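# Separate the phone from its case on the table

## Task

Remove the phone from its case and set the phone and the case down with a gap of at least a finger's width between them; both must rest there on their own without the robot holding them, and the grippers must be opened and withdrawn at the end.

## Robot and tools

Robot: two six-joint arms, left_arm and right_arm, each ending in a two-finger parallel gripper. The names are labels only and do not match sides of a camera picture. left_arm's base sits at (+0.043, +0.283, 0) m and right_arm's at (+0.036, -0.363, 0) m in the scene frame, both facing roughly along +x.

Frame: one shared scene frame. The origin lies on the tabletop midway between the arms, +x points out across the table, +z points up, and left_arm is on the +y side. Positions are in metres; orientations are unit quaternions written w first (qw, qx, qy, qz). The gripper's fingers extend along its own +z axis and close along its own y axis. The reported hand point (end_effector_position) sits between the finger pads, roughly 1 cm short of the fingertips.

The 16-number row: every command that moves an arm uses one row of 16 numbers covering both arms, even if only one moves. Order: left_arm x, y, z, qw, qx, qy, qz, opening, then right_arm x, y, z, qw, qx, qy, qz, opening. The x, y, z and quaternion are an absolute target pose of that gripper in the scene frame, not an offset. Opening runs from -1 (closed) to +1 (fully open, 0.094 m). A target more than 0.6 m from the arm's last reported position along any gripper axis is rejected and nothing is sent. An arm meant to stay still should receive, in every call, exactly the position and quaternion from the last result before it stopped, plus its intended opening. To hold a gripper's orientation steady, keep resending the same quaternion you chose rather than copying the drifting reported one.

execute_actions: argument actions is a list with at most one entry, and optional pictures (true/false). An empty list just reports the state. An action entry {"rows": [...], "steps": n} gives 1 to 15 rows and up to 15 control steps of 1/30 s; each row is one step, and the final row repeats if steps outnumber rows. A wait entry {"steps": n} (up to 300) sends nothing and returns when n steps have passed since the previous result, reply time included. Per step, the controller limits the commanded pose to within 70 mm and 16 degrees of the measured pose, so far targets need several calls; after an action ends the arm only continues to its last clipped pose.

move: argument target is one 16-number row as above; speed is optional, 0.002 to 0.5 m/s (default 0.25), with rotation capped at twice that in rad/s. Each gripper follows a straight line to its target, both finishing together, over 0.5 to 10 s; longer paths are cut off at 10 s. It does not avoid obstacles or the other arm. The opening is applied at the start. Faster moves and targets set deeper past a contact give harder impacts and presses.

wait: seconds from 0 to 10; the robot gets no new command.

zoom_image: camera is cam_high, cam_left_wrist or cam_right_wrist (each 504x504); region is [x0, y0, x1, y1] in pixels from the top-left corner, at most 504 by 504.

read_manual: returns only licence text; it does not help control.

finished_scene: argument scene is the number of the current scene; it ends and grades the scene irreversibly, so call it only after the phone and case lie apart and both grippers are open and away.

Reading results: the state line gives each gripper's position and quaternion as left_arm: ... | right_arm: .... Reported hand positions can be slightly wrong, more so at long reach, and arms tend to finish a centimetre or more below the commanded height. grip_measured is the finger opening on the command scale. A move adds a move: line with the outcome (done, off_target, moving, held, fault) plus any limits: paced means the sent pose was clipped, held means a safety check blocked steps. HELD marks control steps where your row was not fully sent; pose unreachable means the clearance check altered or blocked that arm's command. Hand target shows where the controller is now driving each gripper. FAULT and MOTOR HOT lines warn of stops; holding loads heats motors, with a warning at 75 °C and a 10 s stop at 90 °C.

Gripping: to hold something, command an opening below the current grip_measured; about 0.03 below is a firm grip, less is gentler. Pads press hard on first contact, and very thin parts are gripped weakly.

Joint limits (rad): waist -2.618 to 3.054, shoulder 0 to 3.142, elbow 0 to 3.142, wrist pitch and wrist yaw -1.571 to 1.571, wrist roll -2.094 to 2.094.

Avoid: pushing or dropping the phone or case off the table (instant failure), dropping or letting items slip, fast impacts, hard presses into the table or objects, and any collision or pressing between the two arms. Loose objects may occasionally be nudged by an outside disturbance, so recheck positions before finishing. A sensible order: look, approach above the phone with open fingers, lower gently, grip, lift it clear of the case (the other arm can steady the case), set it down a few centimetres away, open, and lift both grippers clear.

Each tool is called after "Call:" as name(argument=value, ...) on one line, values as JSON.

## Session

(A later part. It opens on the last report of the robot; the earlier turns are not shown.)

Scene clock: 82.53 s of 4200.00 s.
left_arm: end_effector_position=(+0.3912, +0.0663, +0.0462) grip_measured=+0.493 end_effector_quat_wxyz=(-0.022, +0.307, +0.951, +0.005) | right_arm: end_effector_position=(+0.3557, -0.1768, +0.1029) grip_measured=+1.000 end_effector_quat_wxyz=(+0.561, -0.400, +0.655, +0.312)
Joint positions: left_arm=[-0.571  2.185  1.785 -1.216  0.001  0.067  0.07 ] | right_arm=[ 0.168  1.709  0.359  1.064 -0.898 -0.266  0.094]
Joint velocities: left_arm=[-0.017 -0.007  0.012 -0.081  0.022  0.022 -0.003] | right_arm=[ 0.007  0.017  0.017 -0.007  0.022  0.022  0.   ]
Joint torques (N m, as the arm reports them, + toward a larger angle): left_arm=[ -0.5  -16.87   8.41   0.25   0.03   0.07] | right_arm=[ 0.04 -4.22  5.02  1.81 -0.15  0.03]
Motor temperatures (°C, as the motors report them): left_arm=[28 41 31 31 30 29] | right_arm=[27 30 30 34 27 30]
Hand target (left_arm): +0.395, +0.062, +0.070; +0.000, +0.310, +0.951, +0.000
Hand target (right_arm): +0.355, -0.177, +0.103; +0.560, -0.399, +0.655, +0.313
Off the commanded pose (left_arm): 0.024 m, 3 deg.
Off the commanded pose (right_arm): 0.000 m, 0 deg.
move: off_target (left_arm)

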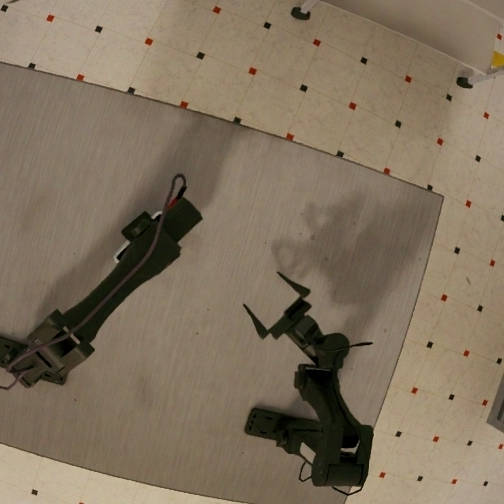

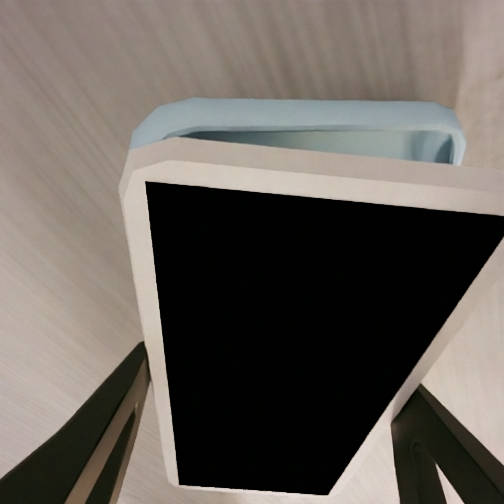

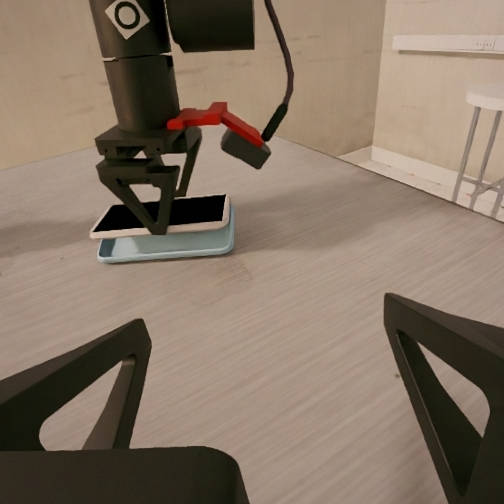

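Lifted cleanly. Carry it sideways 14 cm.

Call:
move(target=[0.475,0.18,0.07,0,0.31,0.951,0,0.462,0.3555,-0.1768,0.1026,0.56,-0.399,0.655,0.313,1], speed=0.08)

Call:
move(target=[0.475,0.18,0.025,0,0.31,0.951,0,0.462,0.3555,-0.1768,0.1026,0.56,-0.399,0.655,0.313,1], speed=0.03)

Scene clock: 88.07 s of 4200.00 s.
left_arm: end_effector_position=(+0.4714, +0.1794, +0.0606) grip_measured=+0.479 end_effector_quat_wxyz=(-0.007, +0.308, +0.951, -0.001) | right_arm: end_effector_position=(+0.3557, -0.1768, +0.1029) grip_measured=+1.000 end_effector_quat_wxyz=(+0.561, -0.400, +0.655, +0.312)
Joint positions: left_arm=[-0.252  2.281  2.003 -1.306  0.001  0.387  0.069] | right_arm=[ 0.168  1.709  0.359  1.064 -0.898 -0.266  0.094]
Joint velocities: left_arm=[-0.022  0.002 -0.022 -0.051 -0.066 -0.037 -0.001] | right_arm=[ 0.012 -0.002  0.007  0.007 -0.051 -0.007  0.   ]
Joint torques (N m, as the arm reports them, + toward a larger angle): left_arm=[  0.47 -14.66   8.87   0.34   0.01   0.08] | right_arm=[ 0.03 -4.25  5.02  1.82 -0.16  0.04]
Motor temperatures (°C, as the motors report them): left_arm=[28 41 31 31 30 29] | right_arm=[27 30 30 34 27 30]
Hand target (left_arm): +0.475, +0.180, +0.070; -0.001, +0.310, +0.951, +0.000
Hand target (right_arm): +0.355, -0.177, +0.103; +0.560, -0.399, +0.655, +0.313
Off the commanded pose (left_arm): 0.010 m, 1 deg.
Off the commanded pose (right_arm): 0.000 m, 0 deg.
After step 90, 0.27 s passed at rest.
move: done

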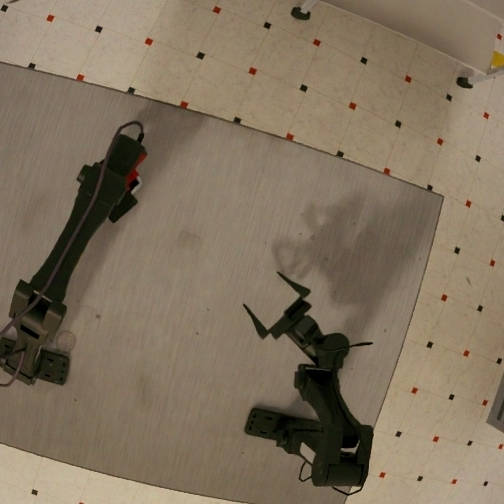

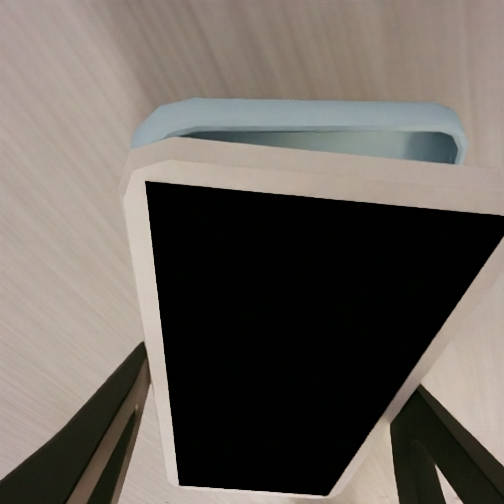

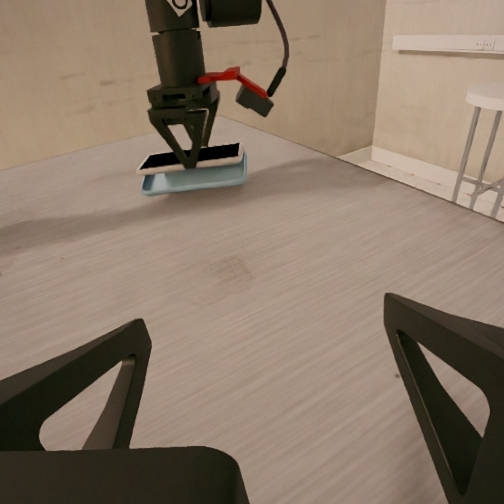

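Scene clock: 89.60 s of 4200.00 s.
left_arm: end_effector_position=(+0.4712, +0.1794, +0.0254) grip_measured=+0.479 end_effector_quat_wxyz=(-0.009, +0.308, +0.951, -0.001) | right_arm: end_effector_position=(+0.3557, -0.1768, +0.1029) grip_measured=+1.000 end_effector_quat_wxyz=(+0.561, -0.400, +0.655, +0.312)
Joint positions: left_arm=[-0.252  2.303  1.898 -1.185  0.001  0.389  0.069] | right_arm=[ 0.168  1.709  0.359  1.064 -0.898 -0.266  0.094]
Joint velocities: left_arm=[-0.017  0.007  0.022  0.037 -0.007  0.037 -0.   ] | right_arm=[-0.012  0.002 -0.002 -0.022 -0.051 -0.037  0.   ]
Joint torques (N m, as the arm reports them, + toward a larger angle): left_arm=[  0.15 -15.42   5.02   0.71   0.02   0.1 ] | right_arm=[ 0.05 -4.23  5.02  1.81 -0.15  0.04]
Motor temperatures (°C, as the motors report them): left_arm=[28 41 31 31 30 29] | right_arm=[27 30 30 34 27 30]
Hand target (left_arm): +0.475, +0.180, +0.025; -0.000, +0.310, +0.951, +0.000
Hand target (right_arm): +0.355, -0.177, +0.103; +0.560, -0.399, +0.655, +0.313
Off the commanded pose (left_arm): 0.004 m, 1 deg.
Off the commanded pose (right_arm): 0.000 m, 0 deg.
move: done

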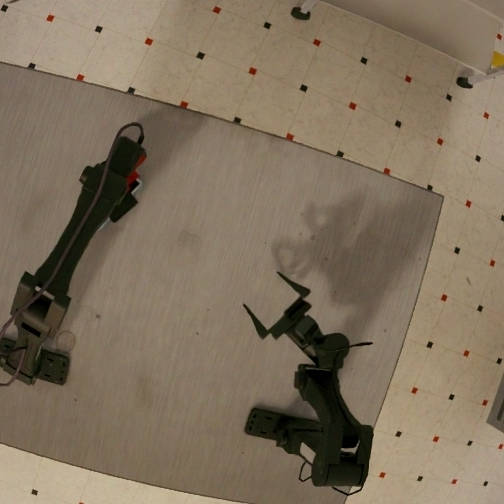

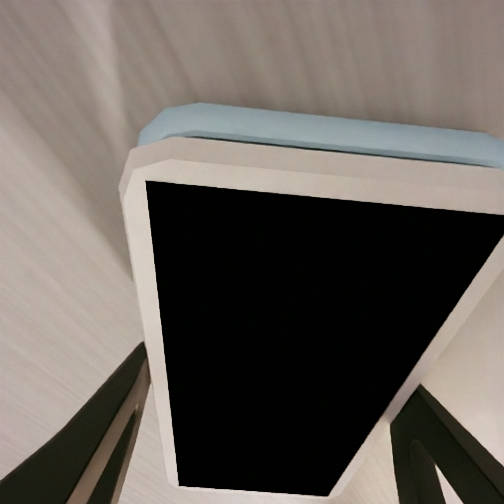

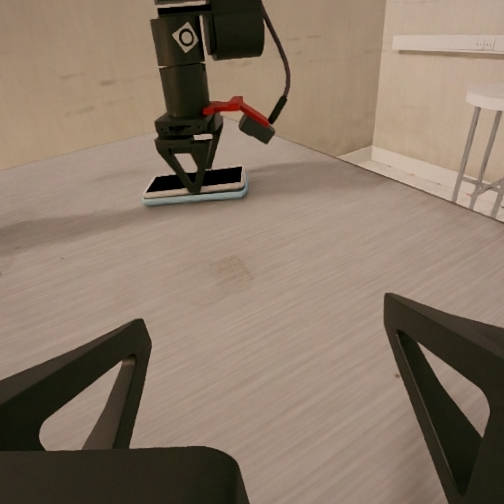

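Call:
move(target=[0.40,0.05,0.13,0,0.31,0.951,0,0.455,0.3555,-0.1768,0.1026,0.56,-0.399,0.655,0.313,1], speed=0.08)

Call:
zoom_image(camera="cam_right_wrist", region=[40, 60, 280, 260])

Scene clock: 95.57 s of 4200.00 s.
left_arm: end_effector_position=(+0.3989, +0.0521, +0.1118) grip_measured=+0.474 end_effector_quat_wxyz=(-0.015, +0.311, +0.950, +0.004) | right_arm: end_effector_position=(+0.3557, -0.1768, +0.1029) grip_measured=+1.000 end_effector_quat_wxyz=(+0.561, -0.400, +0.655, +0.312)
Joint positions: left_arm=[-0.59   2.232  2.123 -1.494  0.001  0.055  0.069] | right_arm=[ 0.168  1.709  0.359  1.064 -0.898 -0.266  0.094]
Joint velocities: left_arm=[-0.002 -0.002 -0.007 -0.051 -0.066 -0.051  0.001] | right_arm=[-0.002 -0.007 -0.017 -0.066 -0.022 -0.007  0.   ]
Joint torques (N m, as the arm reports them, + toward a larger angle): left_arm=[ -0.41 -16.22   8.68   0.27  -0.01  -0.02] | right_arm=[ 0.03 -4.19  5.02  1.82 -0.15  0.04]
Motor temperatures (°C, as the motors report them): left_arm=[28 41 31 31 30 29] | right_arm=[27 30 30 35 27 30]
Hand target (left_arm): +0.399, +0.050, +0.130; +0.001, +0.310, +0.951, +0.000
Hand target (right_arm): +0.355, -0.177, +0.103; +0.560, -0.399, +0.655, +0.313
Off the commanded pose (left_arm): 0.018 m, 2 deg.
Off the commanded pose (right_arm): 0.000 m, 0 deg.
After step 90, 0.17 s passed at rest.
move: off_target (left_arm)

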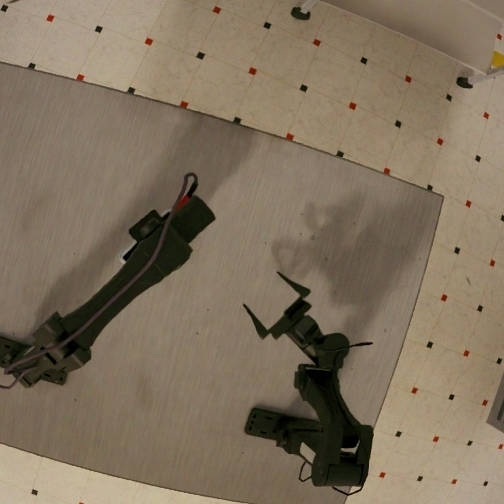

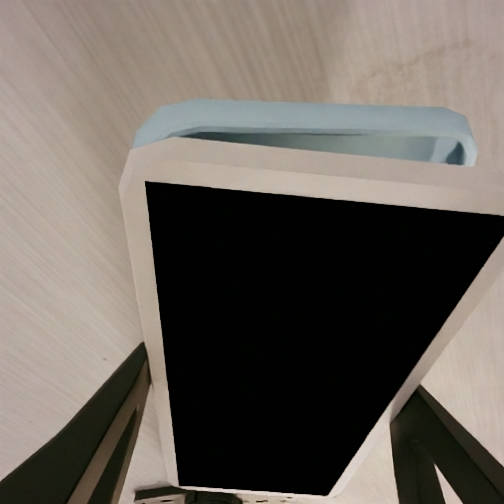

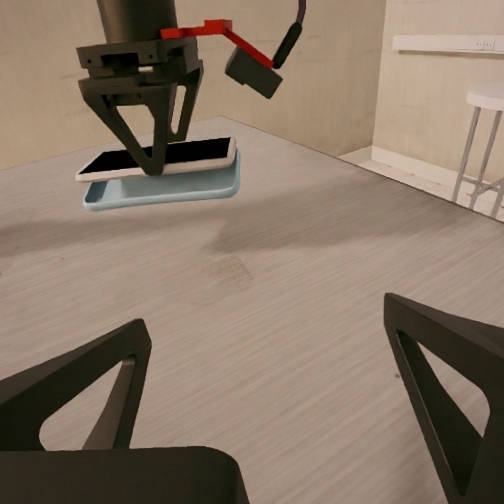

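Region (40, 60, 280, 260) of cam_right_wrist's 504x504 image, scaled by 2.100, with more detail than that image has.

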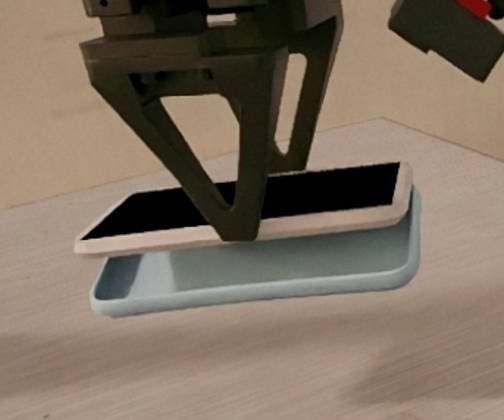

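Call:
move(target=[0.40,0.03,0.045,-0.047,0.306,0.94,-0.149,0.455,0.30,-0.05,0.06,0.1545,0.268,0.824,0.4755,-1], speed=0.08)

Scene clock: 123.80 s of 4200.00 s.
left_arm: end_effector_position=(+0.3980, +0.0316, +0.0545) grip_measured=+0.474 end_effector_quat_wxyz=(-0.041, +0.309, +0.941, -0.130) | right_arm: end_effector_position=(+0.2971, -0.0667, +0.0539) grip_measured=-0.989 end_effector_quat_wxyz=(+0.182, +0.234, +0.834, +0.465)
Joint positions: left_arm=[-0.521  2.267  1.928 -1.264  0.271  0.13   0.069] | right_arm=[ 0.825  1.616  0.437  0.65  -0.111  1.407  0.001]
Joint velocities: left_arm=[-0.002  0.007 -0.017 -0.022 -0.022  0.037 -0.   ] | right_arm=[-0.007 -0.002  0.017 -0.051  0.037 -0.007 -0.001]
Joint torques (N m, as the arm reports them, + toward a larger angle): left_arm=[  0.68 -13.42   4.89   0.63   0.35   0.14] | right_arm=[ 0.8  -4.2   8.67  1.82  0.12  0.02]
Motor temperatures (°C, as the motors report them): left_arm=[28 41 31 31 30 29] | right_arm=[27 31 30 35 27 30]
Hand target (left_arm): +0.399, +0.031, +0.048; -0.044, +0.306, +0.940, -0.141
Hand target (right_arm): +0.300, -0.059, +0.061; +0.185, +0.231, +0.832, +0.469
Off the commanded pose (left_arm): 0.010 m, 2 deg.
Off the commanded pose (right_arm): 0.018 m, 5 deg.
After step 250, 9.57 s passed at rest.
move: off_target (right_arm; path cut at 10 s)

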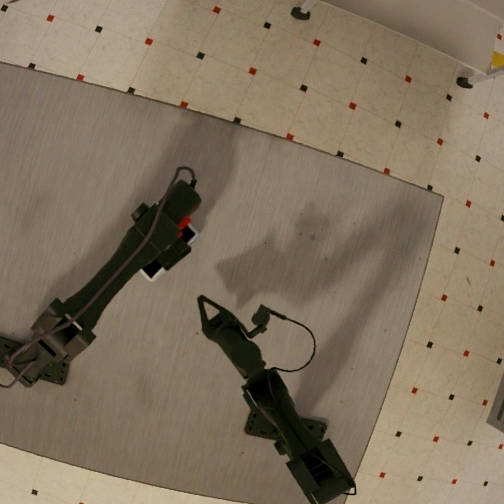

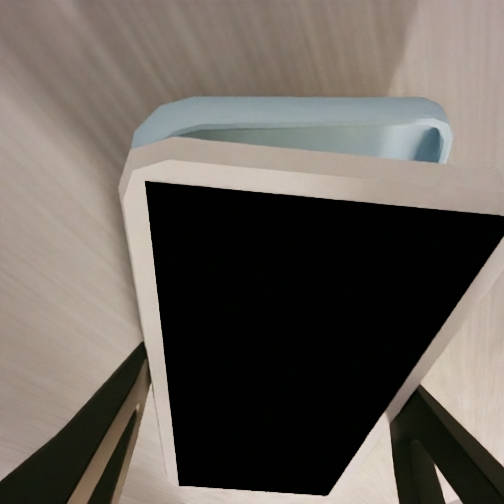

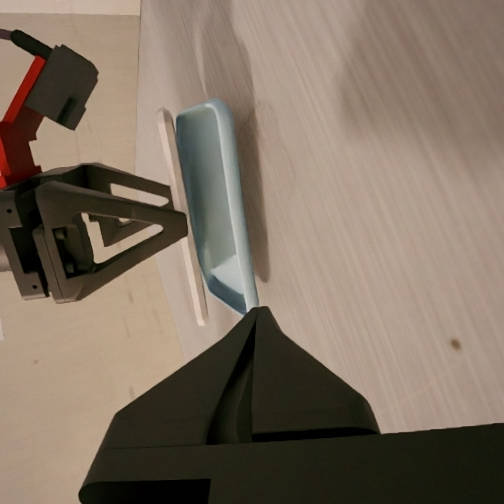

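Call:
move(target=[0.40,0.03,0.036,-0.047,0.306,0.94,-0.149,0.455,0.325,0.0,0.048,0.1545,0.268,0.824,0.4755,-1], speed=0.05)

Scene clock: 128.03 s of 4200.00 s.
left_arm: end_effector_position=(+0.3969, +0.0294, +0.0374) grip_measured=+0.474 end_effector_quat_wxyz=(-0.050, +0.309, +0.940, -0.135) | right_arm: end_effector_position=(+0.3220, -0.0074, +0.0448) grip_measured=-0.989 end_effector_quat_wxyz=(+0.154, +0.269, +0.824, +0.475)
Joint positions: left_arm=[-0.521  2.296  1.905 -1.229  0.285  0.135  0.069] | right_arm=[ 0.894  1.848  0.672  0.648 -0.067  1.534  0.001]
Joint velocities: left_arm=[-0.007 -0.012 -0.002  0.022 -0.022 -0.037 -0.001] | right_arm=[ 0.007 -0.002 -0.002  0.037 -0.007 -0.037 -0.002]
Joint torques (N m, as the arm reports them, + toward a larger angle): left_arm=[  1.08 -14.66   5.03   0.66   0.42   0.12] | right_arm=[ 0.77 -5.38  8.66  1.82  0.14  0.01]
Motor temperatures (°C, as the motors report them): left_arm=[28 41 31 31 30 29] | right_arm=[27 31 30 35 27 30]
Hand target (left_arm): +0.400, +0.030, +0.036; -0.047, +0.306, +0.939, -0.149
Hand target (right_arm): +0.324, -0.000, +0.047; +0.155, +0.267, +0.824, +0.475
Off the commanded pose (left_arm): 0.003 m, 2 deg.
Off the commanded pose (right_arm): 0.009 m, 0 deg.
move: done

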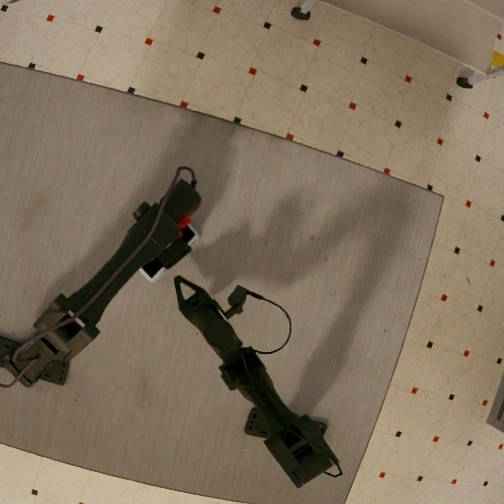

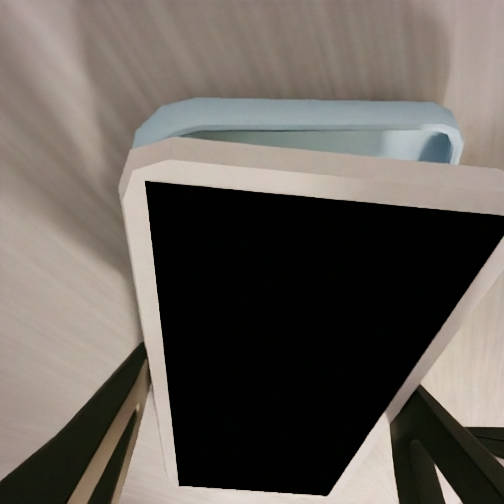

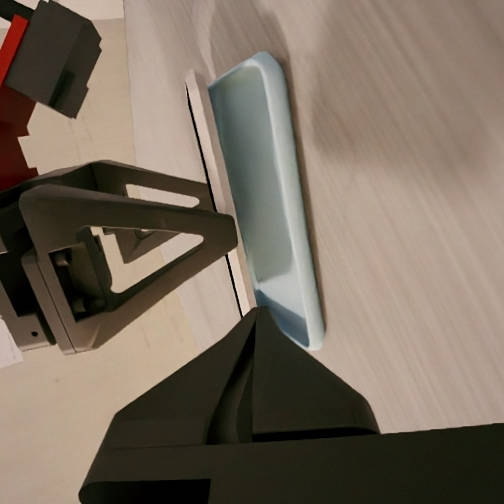

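Call:
move(target=[0.40,0.03,0.036,-0.047,0.306,0.94,-0.149,0.455,0.326,0.0,0.030,0.1545,0.268,0.824,0.4755,-1], speed=0.03)

Scene clock: 132.97 s of 4200.00 s.
left_arm: end_effector_position=(+0.3970, +0.0292, +0.0374) grip_measured=+0.474 end_effector_quat_wxyz=(-0.050, +0.309, +0.940, -0.136) | right_arm: end_effector_position=(+0.3224, -0.0072, +0.0248) grip_measured=-0.989 end_effector_quat_wxyz=(+0.150, +0.272, +0.828, +0.467)
Joint positions: left_arm=[-0.521  2.296  1.905 -1.228  0.286  0.135  0.069] | right_arm=[ 0.894  1.917  0.672  0.698 -0.067  1.536  0.001]
Joint velocities: left_arm=[-0.002 -0.012  0.012  0.022 -0.007  0.051 -0.001] | right_arm=[ 0.017 -0.002 -0.007  0.037 -0.037  0.022 -0.001]
Joint torques (N m, as the arm reports them, + toward a larger angle): left_arm=[  1.03 -14.61   5.06   0.66   0.37   0.13] | right_arm=[ 0.41 -5.79  7.39  2.03  0.04  0.03]
Motor temperatures (°C, as the motors report them): left_arm=[28 41 31 31 30 29] | right_arm=[27 31 31 36 27 30]
Hand target (left_arm): +0.400, +0.030, +0.036; -0.047, +0.306, +0.939, -0.149
Hand target (right_arm): +0.326, -0.000, +0.030; +0.154, +0.268, +0.824, +0.475
Off the commanded pose (left_arm): 0.003 m, 2 deg.
Off the commanded pose (right_arm): 0.010 m, 1 deg.
After step 90, 1.10 s passed at rest.
move: done

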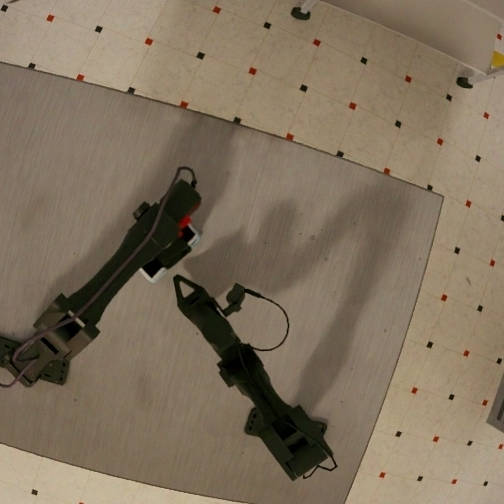

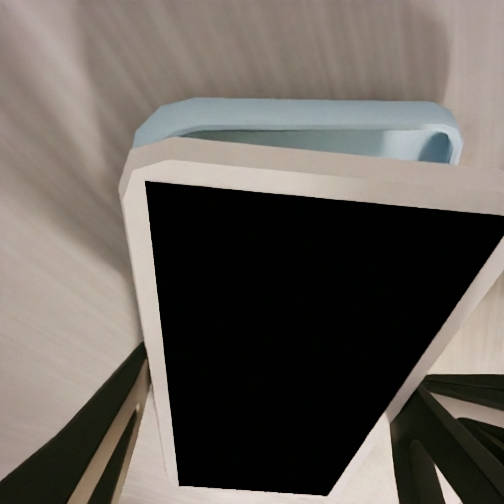

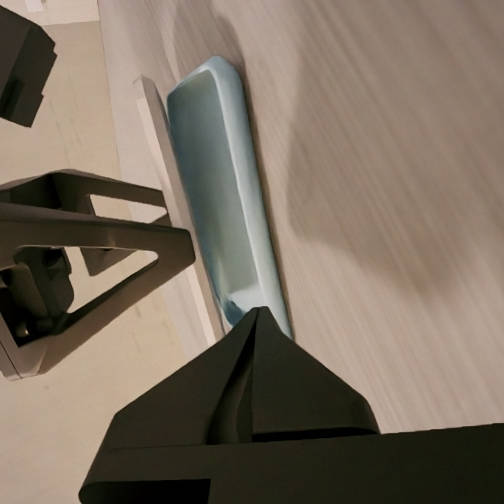

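Call:
move(target=[0.40,0.03,0.036,-0.047,0.306,0.94,-0.149,0.455,0.342,0.002,0.037,0.1545,0.268,0.824,0.4755,-1], speed=0.03)

Scene clock: 136.20 s of 4200.00 s.
left_arm: end_effector_position=(+0.3970, +0.0293, +0.0374) grip_measured=+0.474 end_effector_quat_wxyz=(-0.050, +0.309, +0.940, -0.135) | right_arm: end_effector_position=(+0.3344, +0.0010, +0.0379) grip_measured=-0.989 end_effector_quat_wxyz=(+0.153, +0.269, +0.822, +0.479)
Joint positions: left_arm=[-0.521  2.296  1.905 -1.228  0.286  0.135  0.069] | right_arm=[ 0.88   1.917  0.722  0.676 -0.083  1.531  0.001]
Joint velocities: left_arm=[ 0.007 -0.037 -0.012 -0.037 -0.007  0.022 -0.001] | right_arm=[ 0.007  0.002  0.007 -0.022 -0.022 -0.11   0.001]
Joint torques (N m, as the arm reports them, + toward a larger angle): left_arm=[  1.13 -14.78   4.89   0.65   0.37   0.13] | right_arm=[-0.66 -5.46  8.5   1.81 -0.1  -0.06]
Motor temperatures (°C, as the motors report them): left_arm=[28 41 31 31 30 29] | right_arm=[27 31 31 36 27 30]
Hand target (left_arm): +0.400, +0.030, +0.036; -0.047, +0.306, +0.939, -0.148
Hand target (right_arm): +0.342, +0.002, +0.037; +0.154, +0.268, +0.823, +0.476
Off the commanded pose (left_arm): 0.003 m, 2 deg.
Off the commanded pose (right_arm): 0.008 m, 1 deg.
move: done

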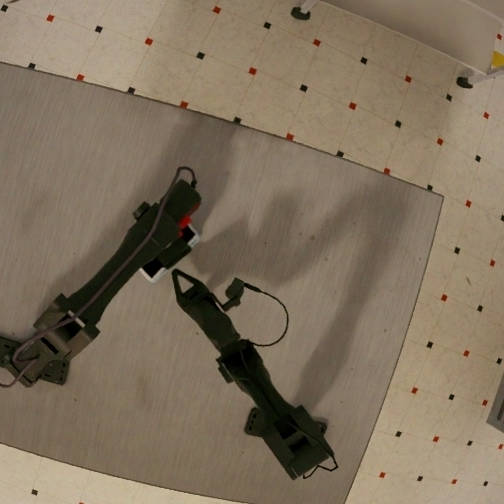

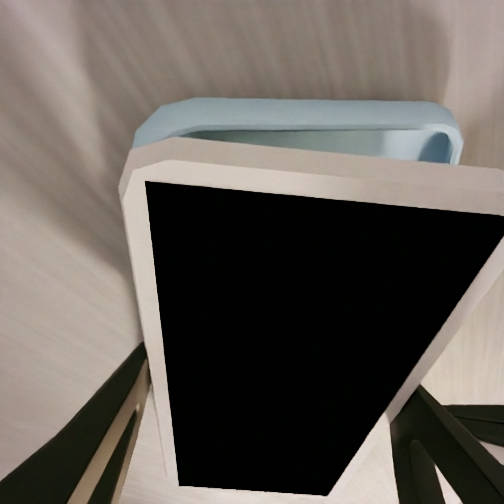

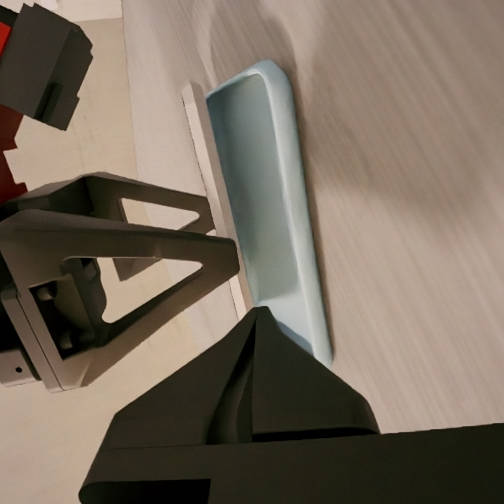

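Call:
move(target=[0.40,0.03,0.036,-0.047,0.306,0.94,-0.149,0.455,0.342,0.002,0.029,0.1545,0.268,0.824,0.4755,-1], speed=0.02)

Call:
move(target=[0.40,0.03,0.036,-0.047,0.306,0.94,-0.149,0.455,0.352,0.016,0.024,0.1545,0.268,0.824,0.4755,-1], speed=0.02)

Scene clock: 139.80 s of 4200.00 s.
left_arm: end_effector_position=(+0.3970, +0.0293, +0.0374) grip_measured=+0.474 end_effector_quat_wxyz=(-0.050, +0.309, +0.940, -0.135) | right_arm: end_effector_position=(+0.3327, -0.0005, +0.0241) grip_measured=-0.989 end_effector_quat_wxyz=(+0.147, +0.271, +0.828, +0.468)
Joint positions: left_arm=[-0.521  2.296  1.905 -1.228  0.286  0.135  0.069] | right_arm=[ 0.88   1.951  0.722  0.681 -0.085  1.53   0.001]
Joint velocities: left_arm=[-0.007  0.007 -0.012 -0.066 -0.066 -0.022  0.   ] | right_arm=[ 0.012 -0.007 -0.017  0.051 -0.037 -0.066  0.002]
Joint torques (N m, as the arm reports them, + toward a larger angle): left_arm=[  1.09 -14.63   5.07   0.68   0.38   0.15] | right_arm=[-0.77 -6.01  7.69  2.03 -0.09 -0.07]
Motor temperatures (°C, as the motors report them): left_arm=[28 41 31 31 30 29] | right_arm=[27 31 31 36 27 30]
Hand target (left_arm): +0.400, +0.030, +0.036; -0.047, +0.306, +0.939, -0.149
Hand target (right_arm): +0.342, +0.002, +0.029; +0.154, +0.268, +0.824, +0.475
Off the commanded pose (left_arm): 0.003 m, 2 deg.
Off the commanded pose (right_arm): 0.011 m, 1 deg.
move: off_target (right_arm)

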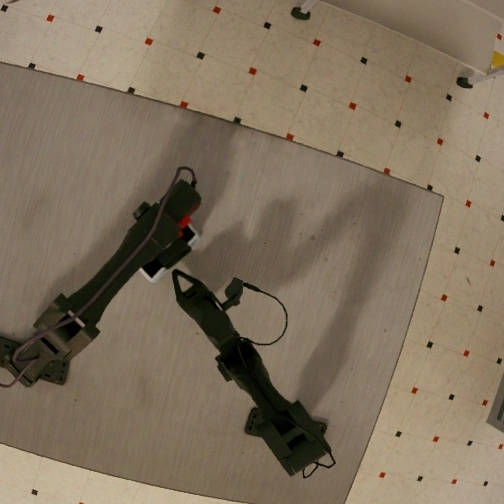

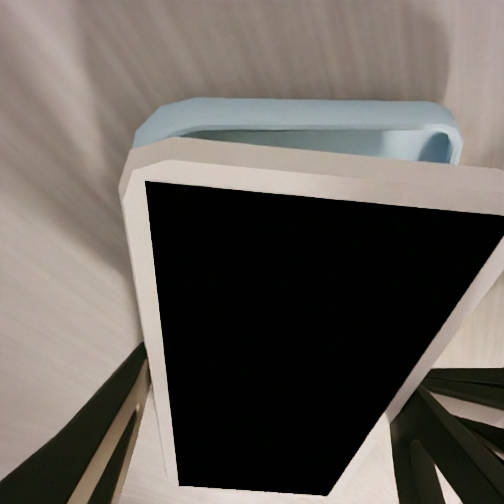

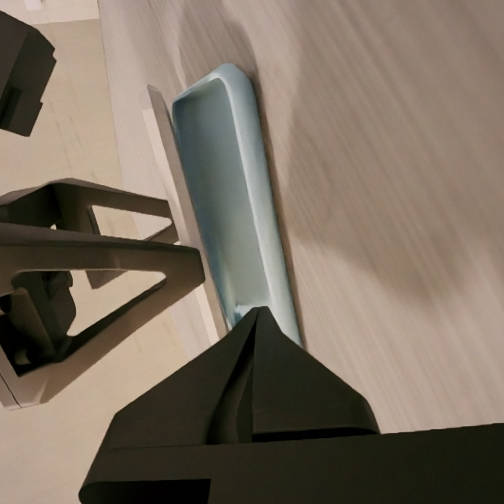

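Scene clock: 141.30 s of 4200.00 s.
left_arm: end_effector_position=(+0.3970, +0.0293, +0.0374) grip_measured=+0.474 end_effector_quat_wxyz=(-0.050, +0.309, +0.940, -0.135) | right_arm: end_effector_position=(+0.3433, +0.0115, +0.0185) grip_measured=-0.989 end_effector_quat_wxyz=(+0.148, +0.271, +0.827, +0.469)
Joint positions: left_arm=[-0.521  2.296  1.905 -1.228  0.286  0.135  0.069] | right_arm=[ 0.88   2.013  0.787  0.682 -0.085  1.53   0.001]
Joint velocities: left_arm=[-0.012  0.007 -0.022  0.022 -0.051 -0.037  0.   ] | right_arm=[-0.002  0.002 -0.002 -0.022 -0.022 -0.081  0.001]
Joint torques (N m, as the arm reports them, + toward a larger angle): left_arm=[  1.22 -14.65   5.05   0.63   0.36   0.15] | right_arm=[-0.38 -6.48  8.38  1.95 -0.03 -0.04]
Motor temperatures (°C, as the motors report them): left_arm=[28 41 31 31 30 29] | right_arm=[27 31 31 36 27 30]
Hand target (left_arm): +0.400, +0.030, +0.036; -0.047, +0.306, +0.939, -0.149
Hand target (right_arm): +0.351, +0.016, +0.024; +0.154, +0.268, +0.824, +0.475
Off the commanded pose (left_arm): 0.003 m, 2 deg.
Off the commanded pose (right_arm): 0.011 m, 1 deg.
move: off_target (right_arm)

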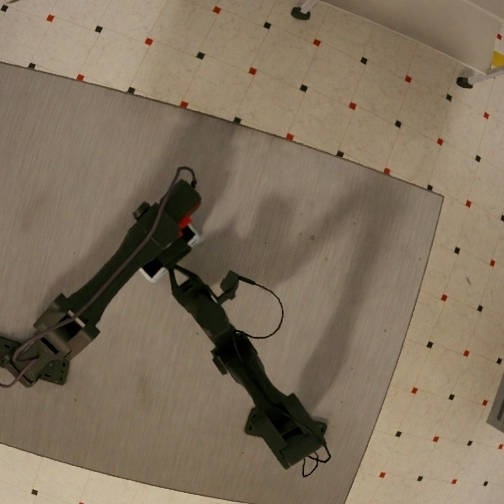

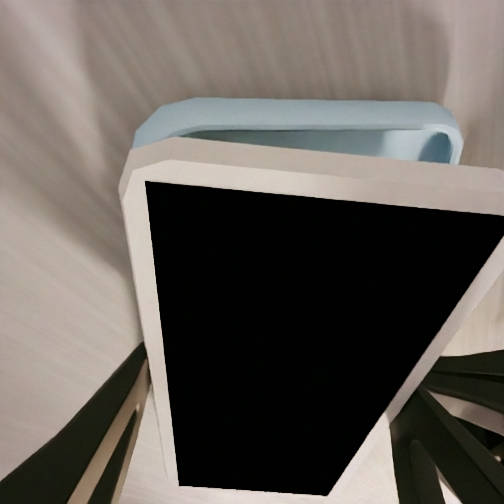

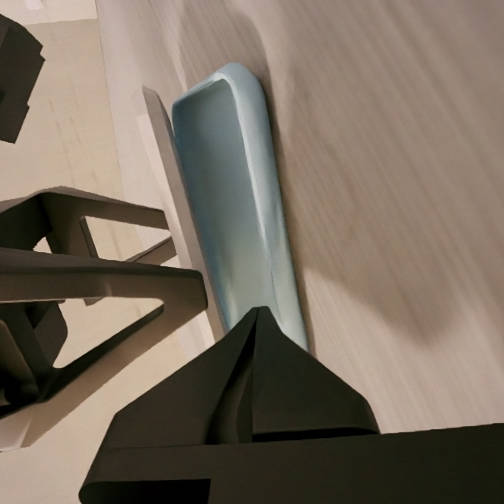

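Call:
move(target=[0.40,0.03,0.065,-0.047,0.306,0.94,-0.149,0.455,0.358,0.025,0.021,0.1545,0.268,0.824,0.4755,-1], speed=0.015)

Scene clock: 145.63 s of 4200.00 s.
left_arm: end_effector_position=(+0.3947, +0.0306, +0.0473) grip_measured=+0.474 end_effector_quat_wxyz=(-0.058, +0.308, +0.940, -0.134) | right_arm: end_effector_position=(+0.3514, +0.0207, +0.0178) grip_measured=-0.989 end_effector_quat_wxyz=(+0.150, +0.269, +0.825, +0.473)
Joint positions: left_arm=[-0.521  2.296  1.943 -1.283  0.286  0.135  0.069] | right_arm=[ 0.88   2.05   0.834  0.682 -0.085  1.53   0.001]
Joint velocities: left_arm=[-0.022 -0.007 -0.002 -0.022 -0.022  0.051 -0.   ] | right_arm=[ 0.002 -0.012 -0.007  0.066 -0.022 -0.037 -0.   ]
Joint torques (N m, as the arm reports them, + toward a larger angle): left_arm=[  0.89 -16.28   8.64   0.17   0.36   0.11] | right_arm=[-0.13 -6.81  8.44  1.84  0.01 -0.03]
Motor temperatures (°C, as the motors report them): left_arm=[28 41 31 31 30 29] | right_arm=[27 31 31 36 27 30]
Hand target (left_arm): +0.400, +0.030, +0.065; -0.046, +0.306, +0.939, -0.149
Hand target (right_arm): +0.358, +0.025, +0.021; +0.155, +0.268, +0.824, +0.476
Off the commanded pose (left_arm): 0.018 m, 2 deg.
Off the commanded pose (right_arm): 0.009 m, 1 deg.
move: off_target (left_arm)

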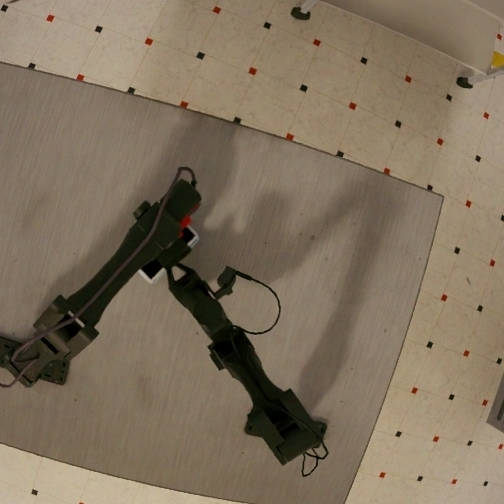

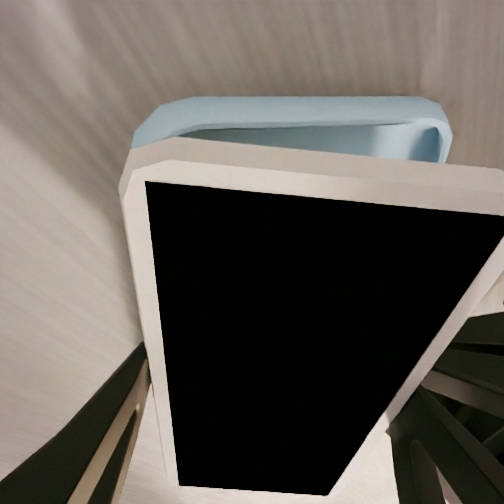

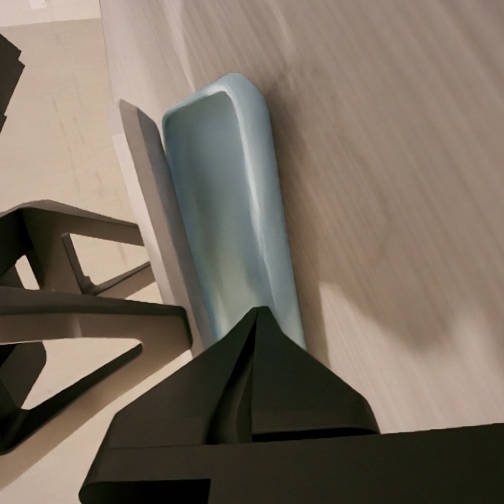

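Call:
move(target=[0.40,0.03,0.078,-0.047,0.306,0.94,-0.149,0.455,0.364,0.036,0.015,0.1545,0.268,0.824,0.4755,-1], speed=0.015)

Scene clock: 151.00 s of 4200.00 s.
left_arm: end_effector_position=(+0.3963, +0.0325, +0.0591) grip_measured=+0.474 end_effector_quat_wxyz=(-0.059, +0.306, +0.941, -0.133) | right_arm: end_effector_position=(+0.3598, +0.0303, +0.0134) grip_measured=-0.989 end_effector_quat_wxyz=(+0.151, +0.269, +0.824, +0.475)
Joint positions: left_arm=[-0.516  2.296  1.99  -1.334  0.284  0.135  0.069] | right_arm=[ 0.88   2.099  0.888  0.682 -0.085  1.53   0.001]
Joint velocities: left_arm=[ 0.002  0.007  0.002  0.007 -0.037  0.022 -0.   ] | right_arm=[-0.012  0.002 -0.017 -0.037  0.007  0.022 -0.   ]
Joint torques (N m, as the arm reports them, + toward a larger angle): left_arm=[  0.66 -16.46   8.73   0.15   0.39   0.12] | right_arm=[ 0.36 -7.06  8.43  1.82  0.09  0.01]
Motor temperatures (°C, as the motors report them): left_arm=[28 42 31 31 30 29] | right_arm=[27 32 31 36 27 30]
Hand target (left_arm): +0.400, +0.030, +0.078; -0.046, +0.306, +0.939, -0.149
Hand target (right_arm): +0.364, +0.036, +0.015; +0.154, +0.268, +0.824, +0.475
Off the commanded pose (left_arm): 0.019 m, 2 deg.
Off the commanded pose (right_arm): 0.007 m, 0 deg.
After step 90, 0.03 s passed at rest.
move: off_target (left_arm)

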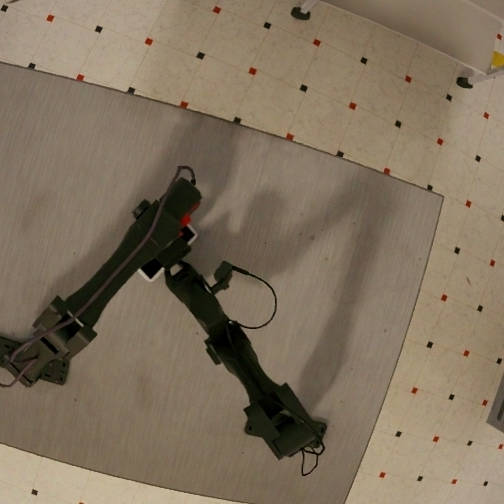

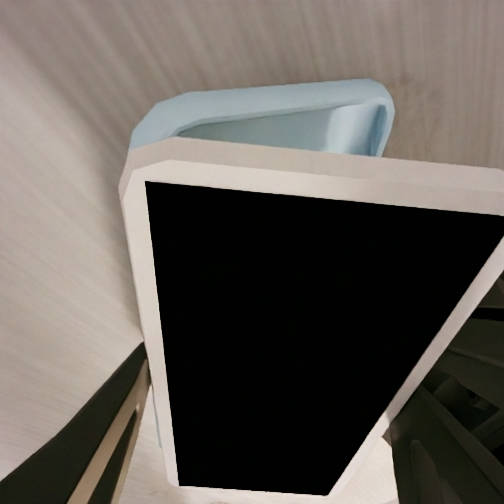

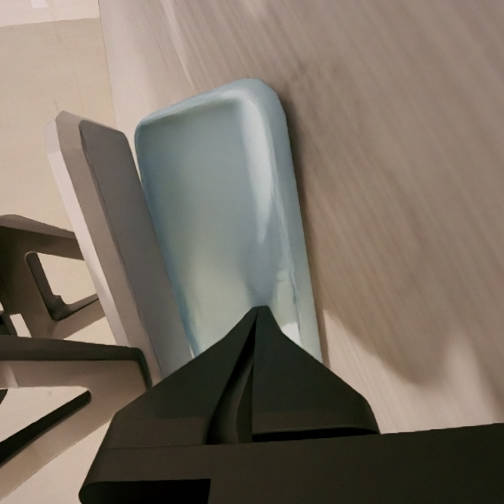

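Call:
move(target=[0.418,0.058,0.068,-0.047,0.306,0.94,-0.149,0.455,0.362,0.034,0.012,0.1545,0.268,0.824,0.4755,-1], speed=0.015)

Scene clock: 158.80 s of 4200.00 s.
left_arm: end_effector_position=(+0.4131, +0.0605, +0.0591) grip_measured=+0.474 end_effector_quat_wxyz=(-0.051, +0.306, +0.941, -0.136) | right_arm: end_effector_position=(+0.3599, +0.0304, +0.0137) grip_measured=-0.989 end_effector_quat_wxyz=(+0.151, +0.269, +0.824, +0.476)
Joint positions: left_arm=[-0.441  2.296  1.99  -1.339  0.282  0.211  0.069] | right_arm=[ 0.88   2.099  0.888  0.683 -0.085  1.53   0.001]
Joint velocities: left_arm=[-0.017  0.002  0.017  0.007 -0.11   0.037 -0.001] | right_arm=[-0.017  0.007  0.002  0.037 -0.007 -0.095  0.   ]
Joint torques (N m, as the arm reports them, + toward a larger angle): left_arm=[  0.82 -13.89   9.42   0.14   0.36   0.15] | right_arm=[ 0.32 -6.85  7.3   1.99  0.09  0.01]
Motor temperatures (°C, as the motors report them): left_arm=[28 42 32 31 30 29] | right_arm=[27 32 31 36 27 30]
Hand target (left_arm): +0.418, +0.058, +0.068; -0.046, +0.306, +0.939, -0.149
Hand target (right_arm): +0.362, +0.034, +0.012; +0.155, +0.268, +0.824, +0.475
Off the commanded pose (left_arm): 0.010 m, 2 deg.
Off the commanded pose (right_arm): 0.004 m, 0 deg.
After step 90, 2.27 s passed at rest.
move: done

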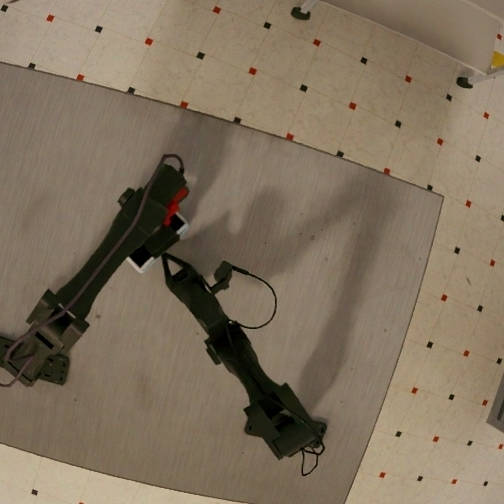

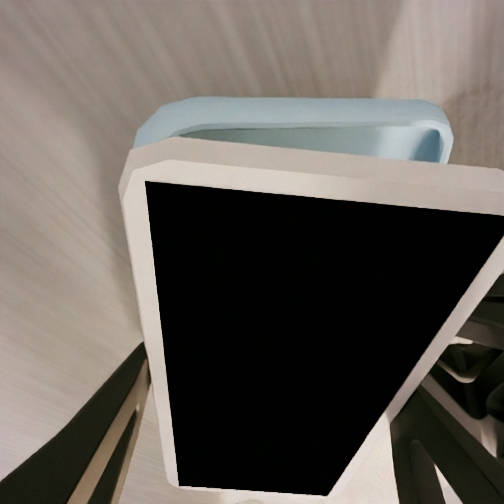

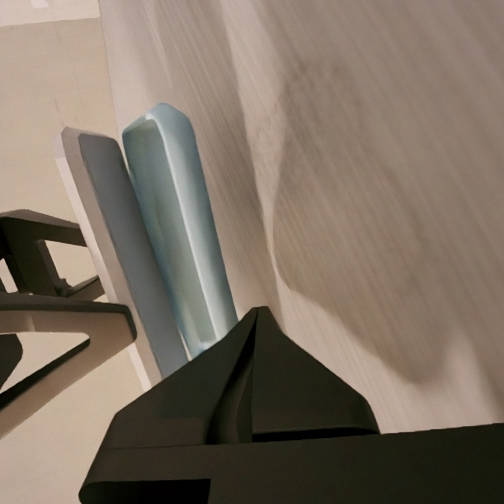

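Call:
move(target=[0.418,0.058,0.10,-0.047,0.306,0.94,-0.149,0.455,0.35,0.015,0.05,0.1545,0.268,0.824,0.4755,-0.4], speed=0.04)

Scene clock: 163.67 s of 4200.00 s.
left_arm: end_effector_position=(+0.4163, +0.0593, +0.0888) grip_measured=+0.474 end_effector_quat_wxyz=(-0.052, +0.306, +0.941, -0.136) | right_arm: end_effector_position=(+0.3525, +0.0221, +0.0495) grip_measured=-0.402 end_effector_quat_wxyz=(+0.153, +0.268, +0.821, +0.481)
Joint positions: left_arm=[-0.44   2.314  2.14  -1.471  0.283  0.213  0.069] | right_arm=[ 0.88   1.954  0.85   0.589 -0.085  1.53   0.028]
Joint velocities: left_arm=[ 0.017 -0.017  0.002 -0.037 -0.022  0.022  0.001] | right_arm=[-0.007 -0.002 -0.012 -0.022  0.007  0.051 -0.   ]
Joint torques (N m, as the arm reports them, + toward a larger angle): left_arm=[  0.59 -15.08   8.57   0.09   0.34   0.11] | right_arm=[-0.34 -8.95  4.81  1.8  -0.02 -0.04]
Motor temperatures (°C, as the motors report them): left_arm=[28 42 32 31 30 29] | right_arm=[27 32 31 36 27 30]
Hand target (left_arm): +0.418, +0.058, +0.100; -0.046, +0.306, +0.939, -0.149
Hand target (right_arm): +0.351, +0.015, +0.050; +0.154, +0.268, +0.824, +0.475
Off the commanded pose (left_arm): 0.011 m, 2 deg.
Off the commanded pose (right_arm): 0.007 m, 1 deg.
move: off_target (left_arm)

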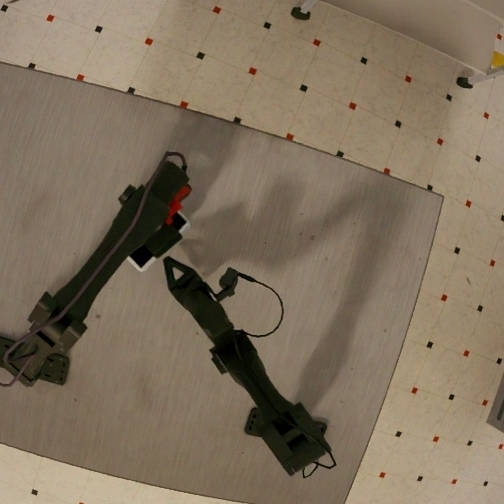

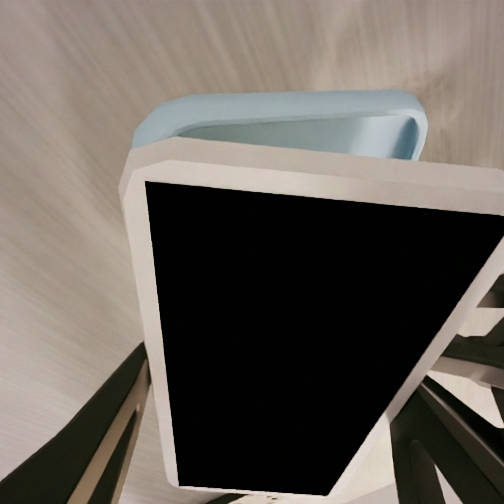

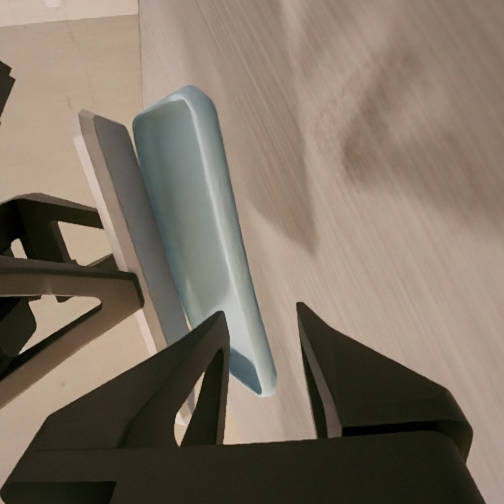

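Call:
move(target=[0.418,0.058,0.122,-0.047,0.306,0.94,-0.149,0.455,0.345,0.008,0.068,0.199,0.237,0.729,0.612,-0.4], speed=0.06)

Scene clock: 171.40 s of 4200.00 s.
left_arm: end_effector_position=(+0.4164, +0.0592, +0.1093) grip_measured=+0.474 end_effector_quat_wxyz=(-0.048, +0.307, +0.941, -0.137) | right_arm: end_effector_position=(+0.3449, +0.0168, +0.0771) grip_measured=-0.402 end_effector_quat_wxyz=(+0.200, +0.231, +0.724, +0.619)
Joint positions: left_arm=[-0.44   2.316  2.225 -1.546  0.283  0.213  0.069] | right_arm=[ 0.88   2.081  0.659  1.266 -0.098  1.551  0.028]
Joint velocities: left_arm=[-0.007 -0.007  0.012 -0.051  0.007  0.022  0.001] | right_arm=[ 0.017  0.002  0.007  0.037 -0.022 -0.007  0.   ]
Joint torques (N m, as the arm reports them, + toward a larger angle): left_arm=[  0.6  -15.35   8.56   0.24   0.38   0.08] | right_arm=[-0.89 -6.25  3.27  2.22 -0.11  0.05]
Motor temperatures (°C, as the motors report them): left_arm=[28 42 32 31 30 29] | right_arm=[27 32 31 37 27 30]
Hand target (left_arm): +0.418, +0.058, +0.122; -0.040, +0.305, +0.940, -0.150
Hand target (right_arm): +0.346, +0.009, +0.068; +0.199, +0.236, +0.729, +0.611
Off the commanded pose (left_arm): 0.013 m, 1 deg.
Off the commanded pose (right_arm): 0.013 m, 1 deg.
joint sent to its limit (left arm) — the command would take joint 4 (wrist pitch) past its lower limit, so that joint was sent only as far as its limit.
move: off_target (left_arm, right_arm)

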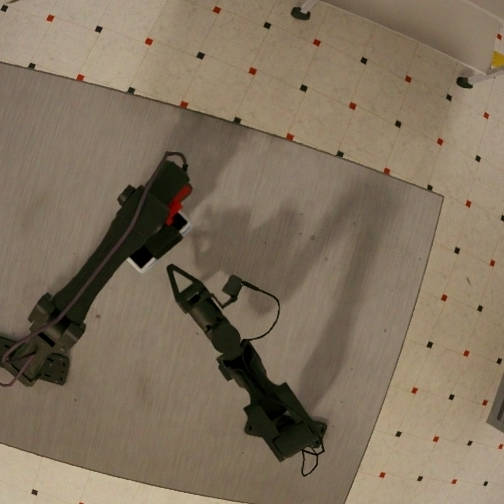

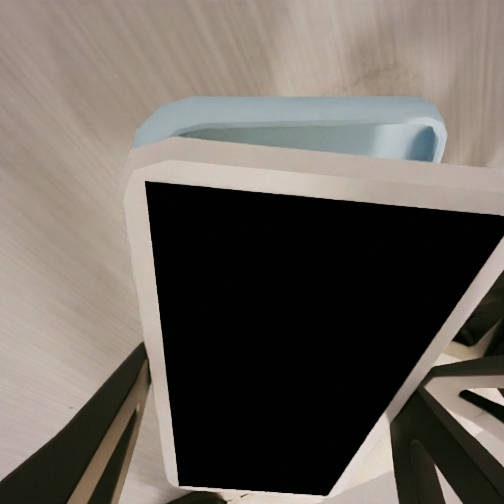

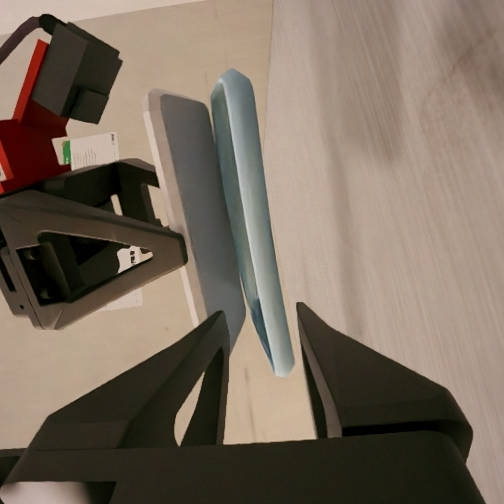

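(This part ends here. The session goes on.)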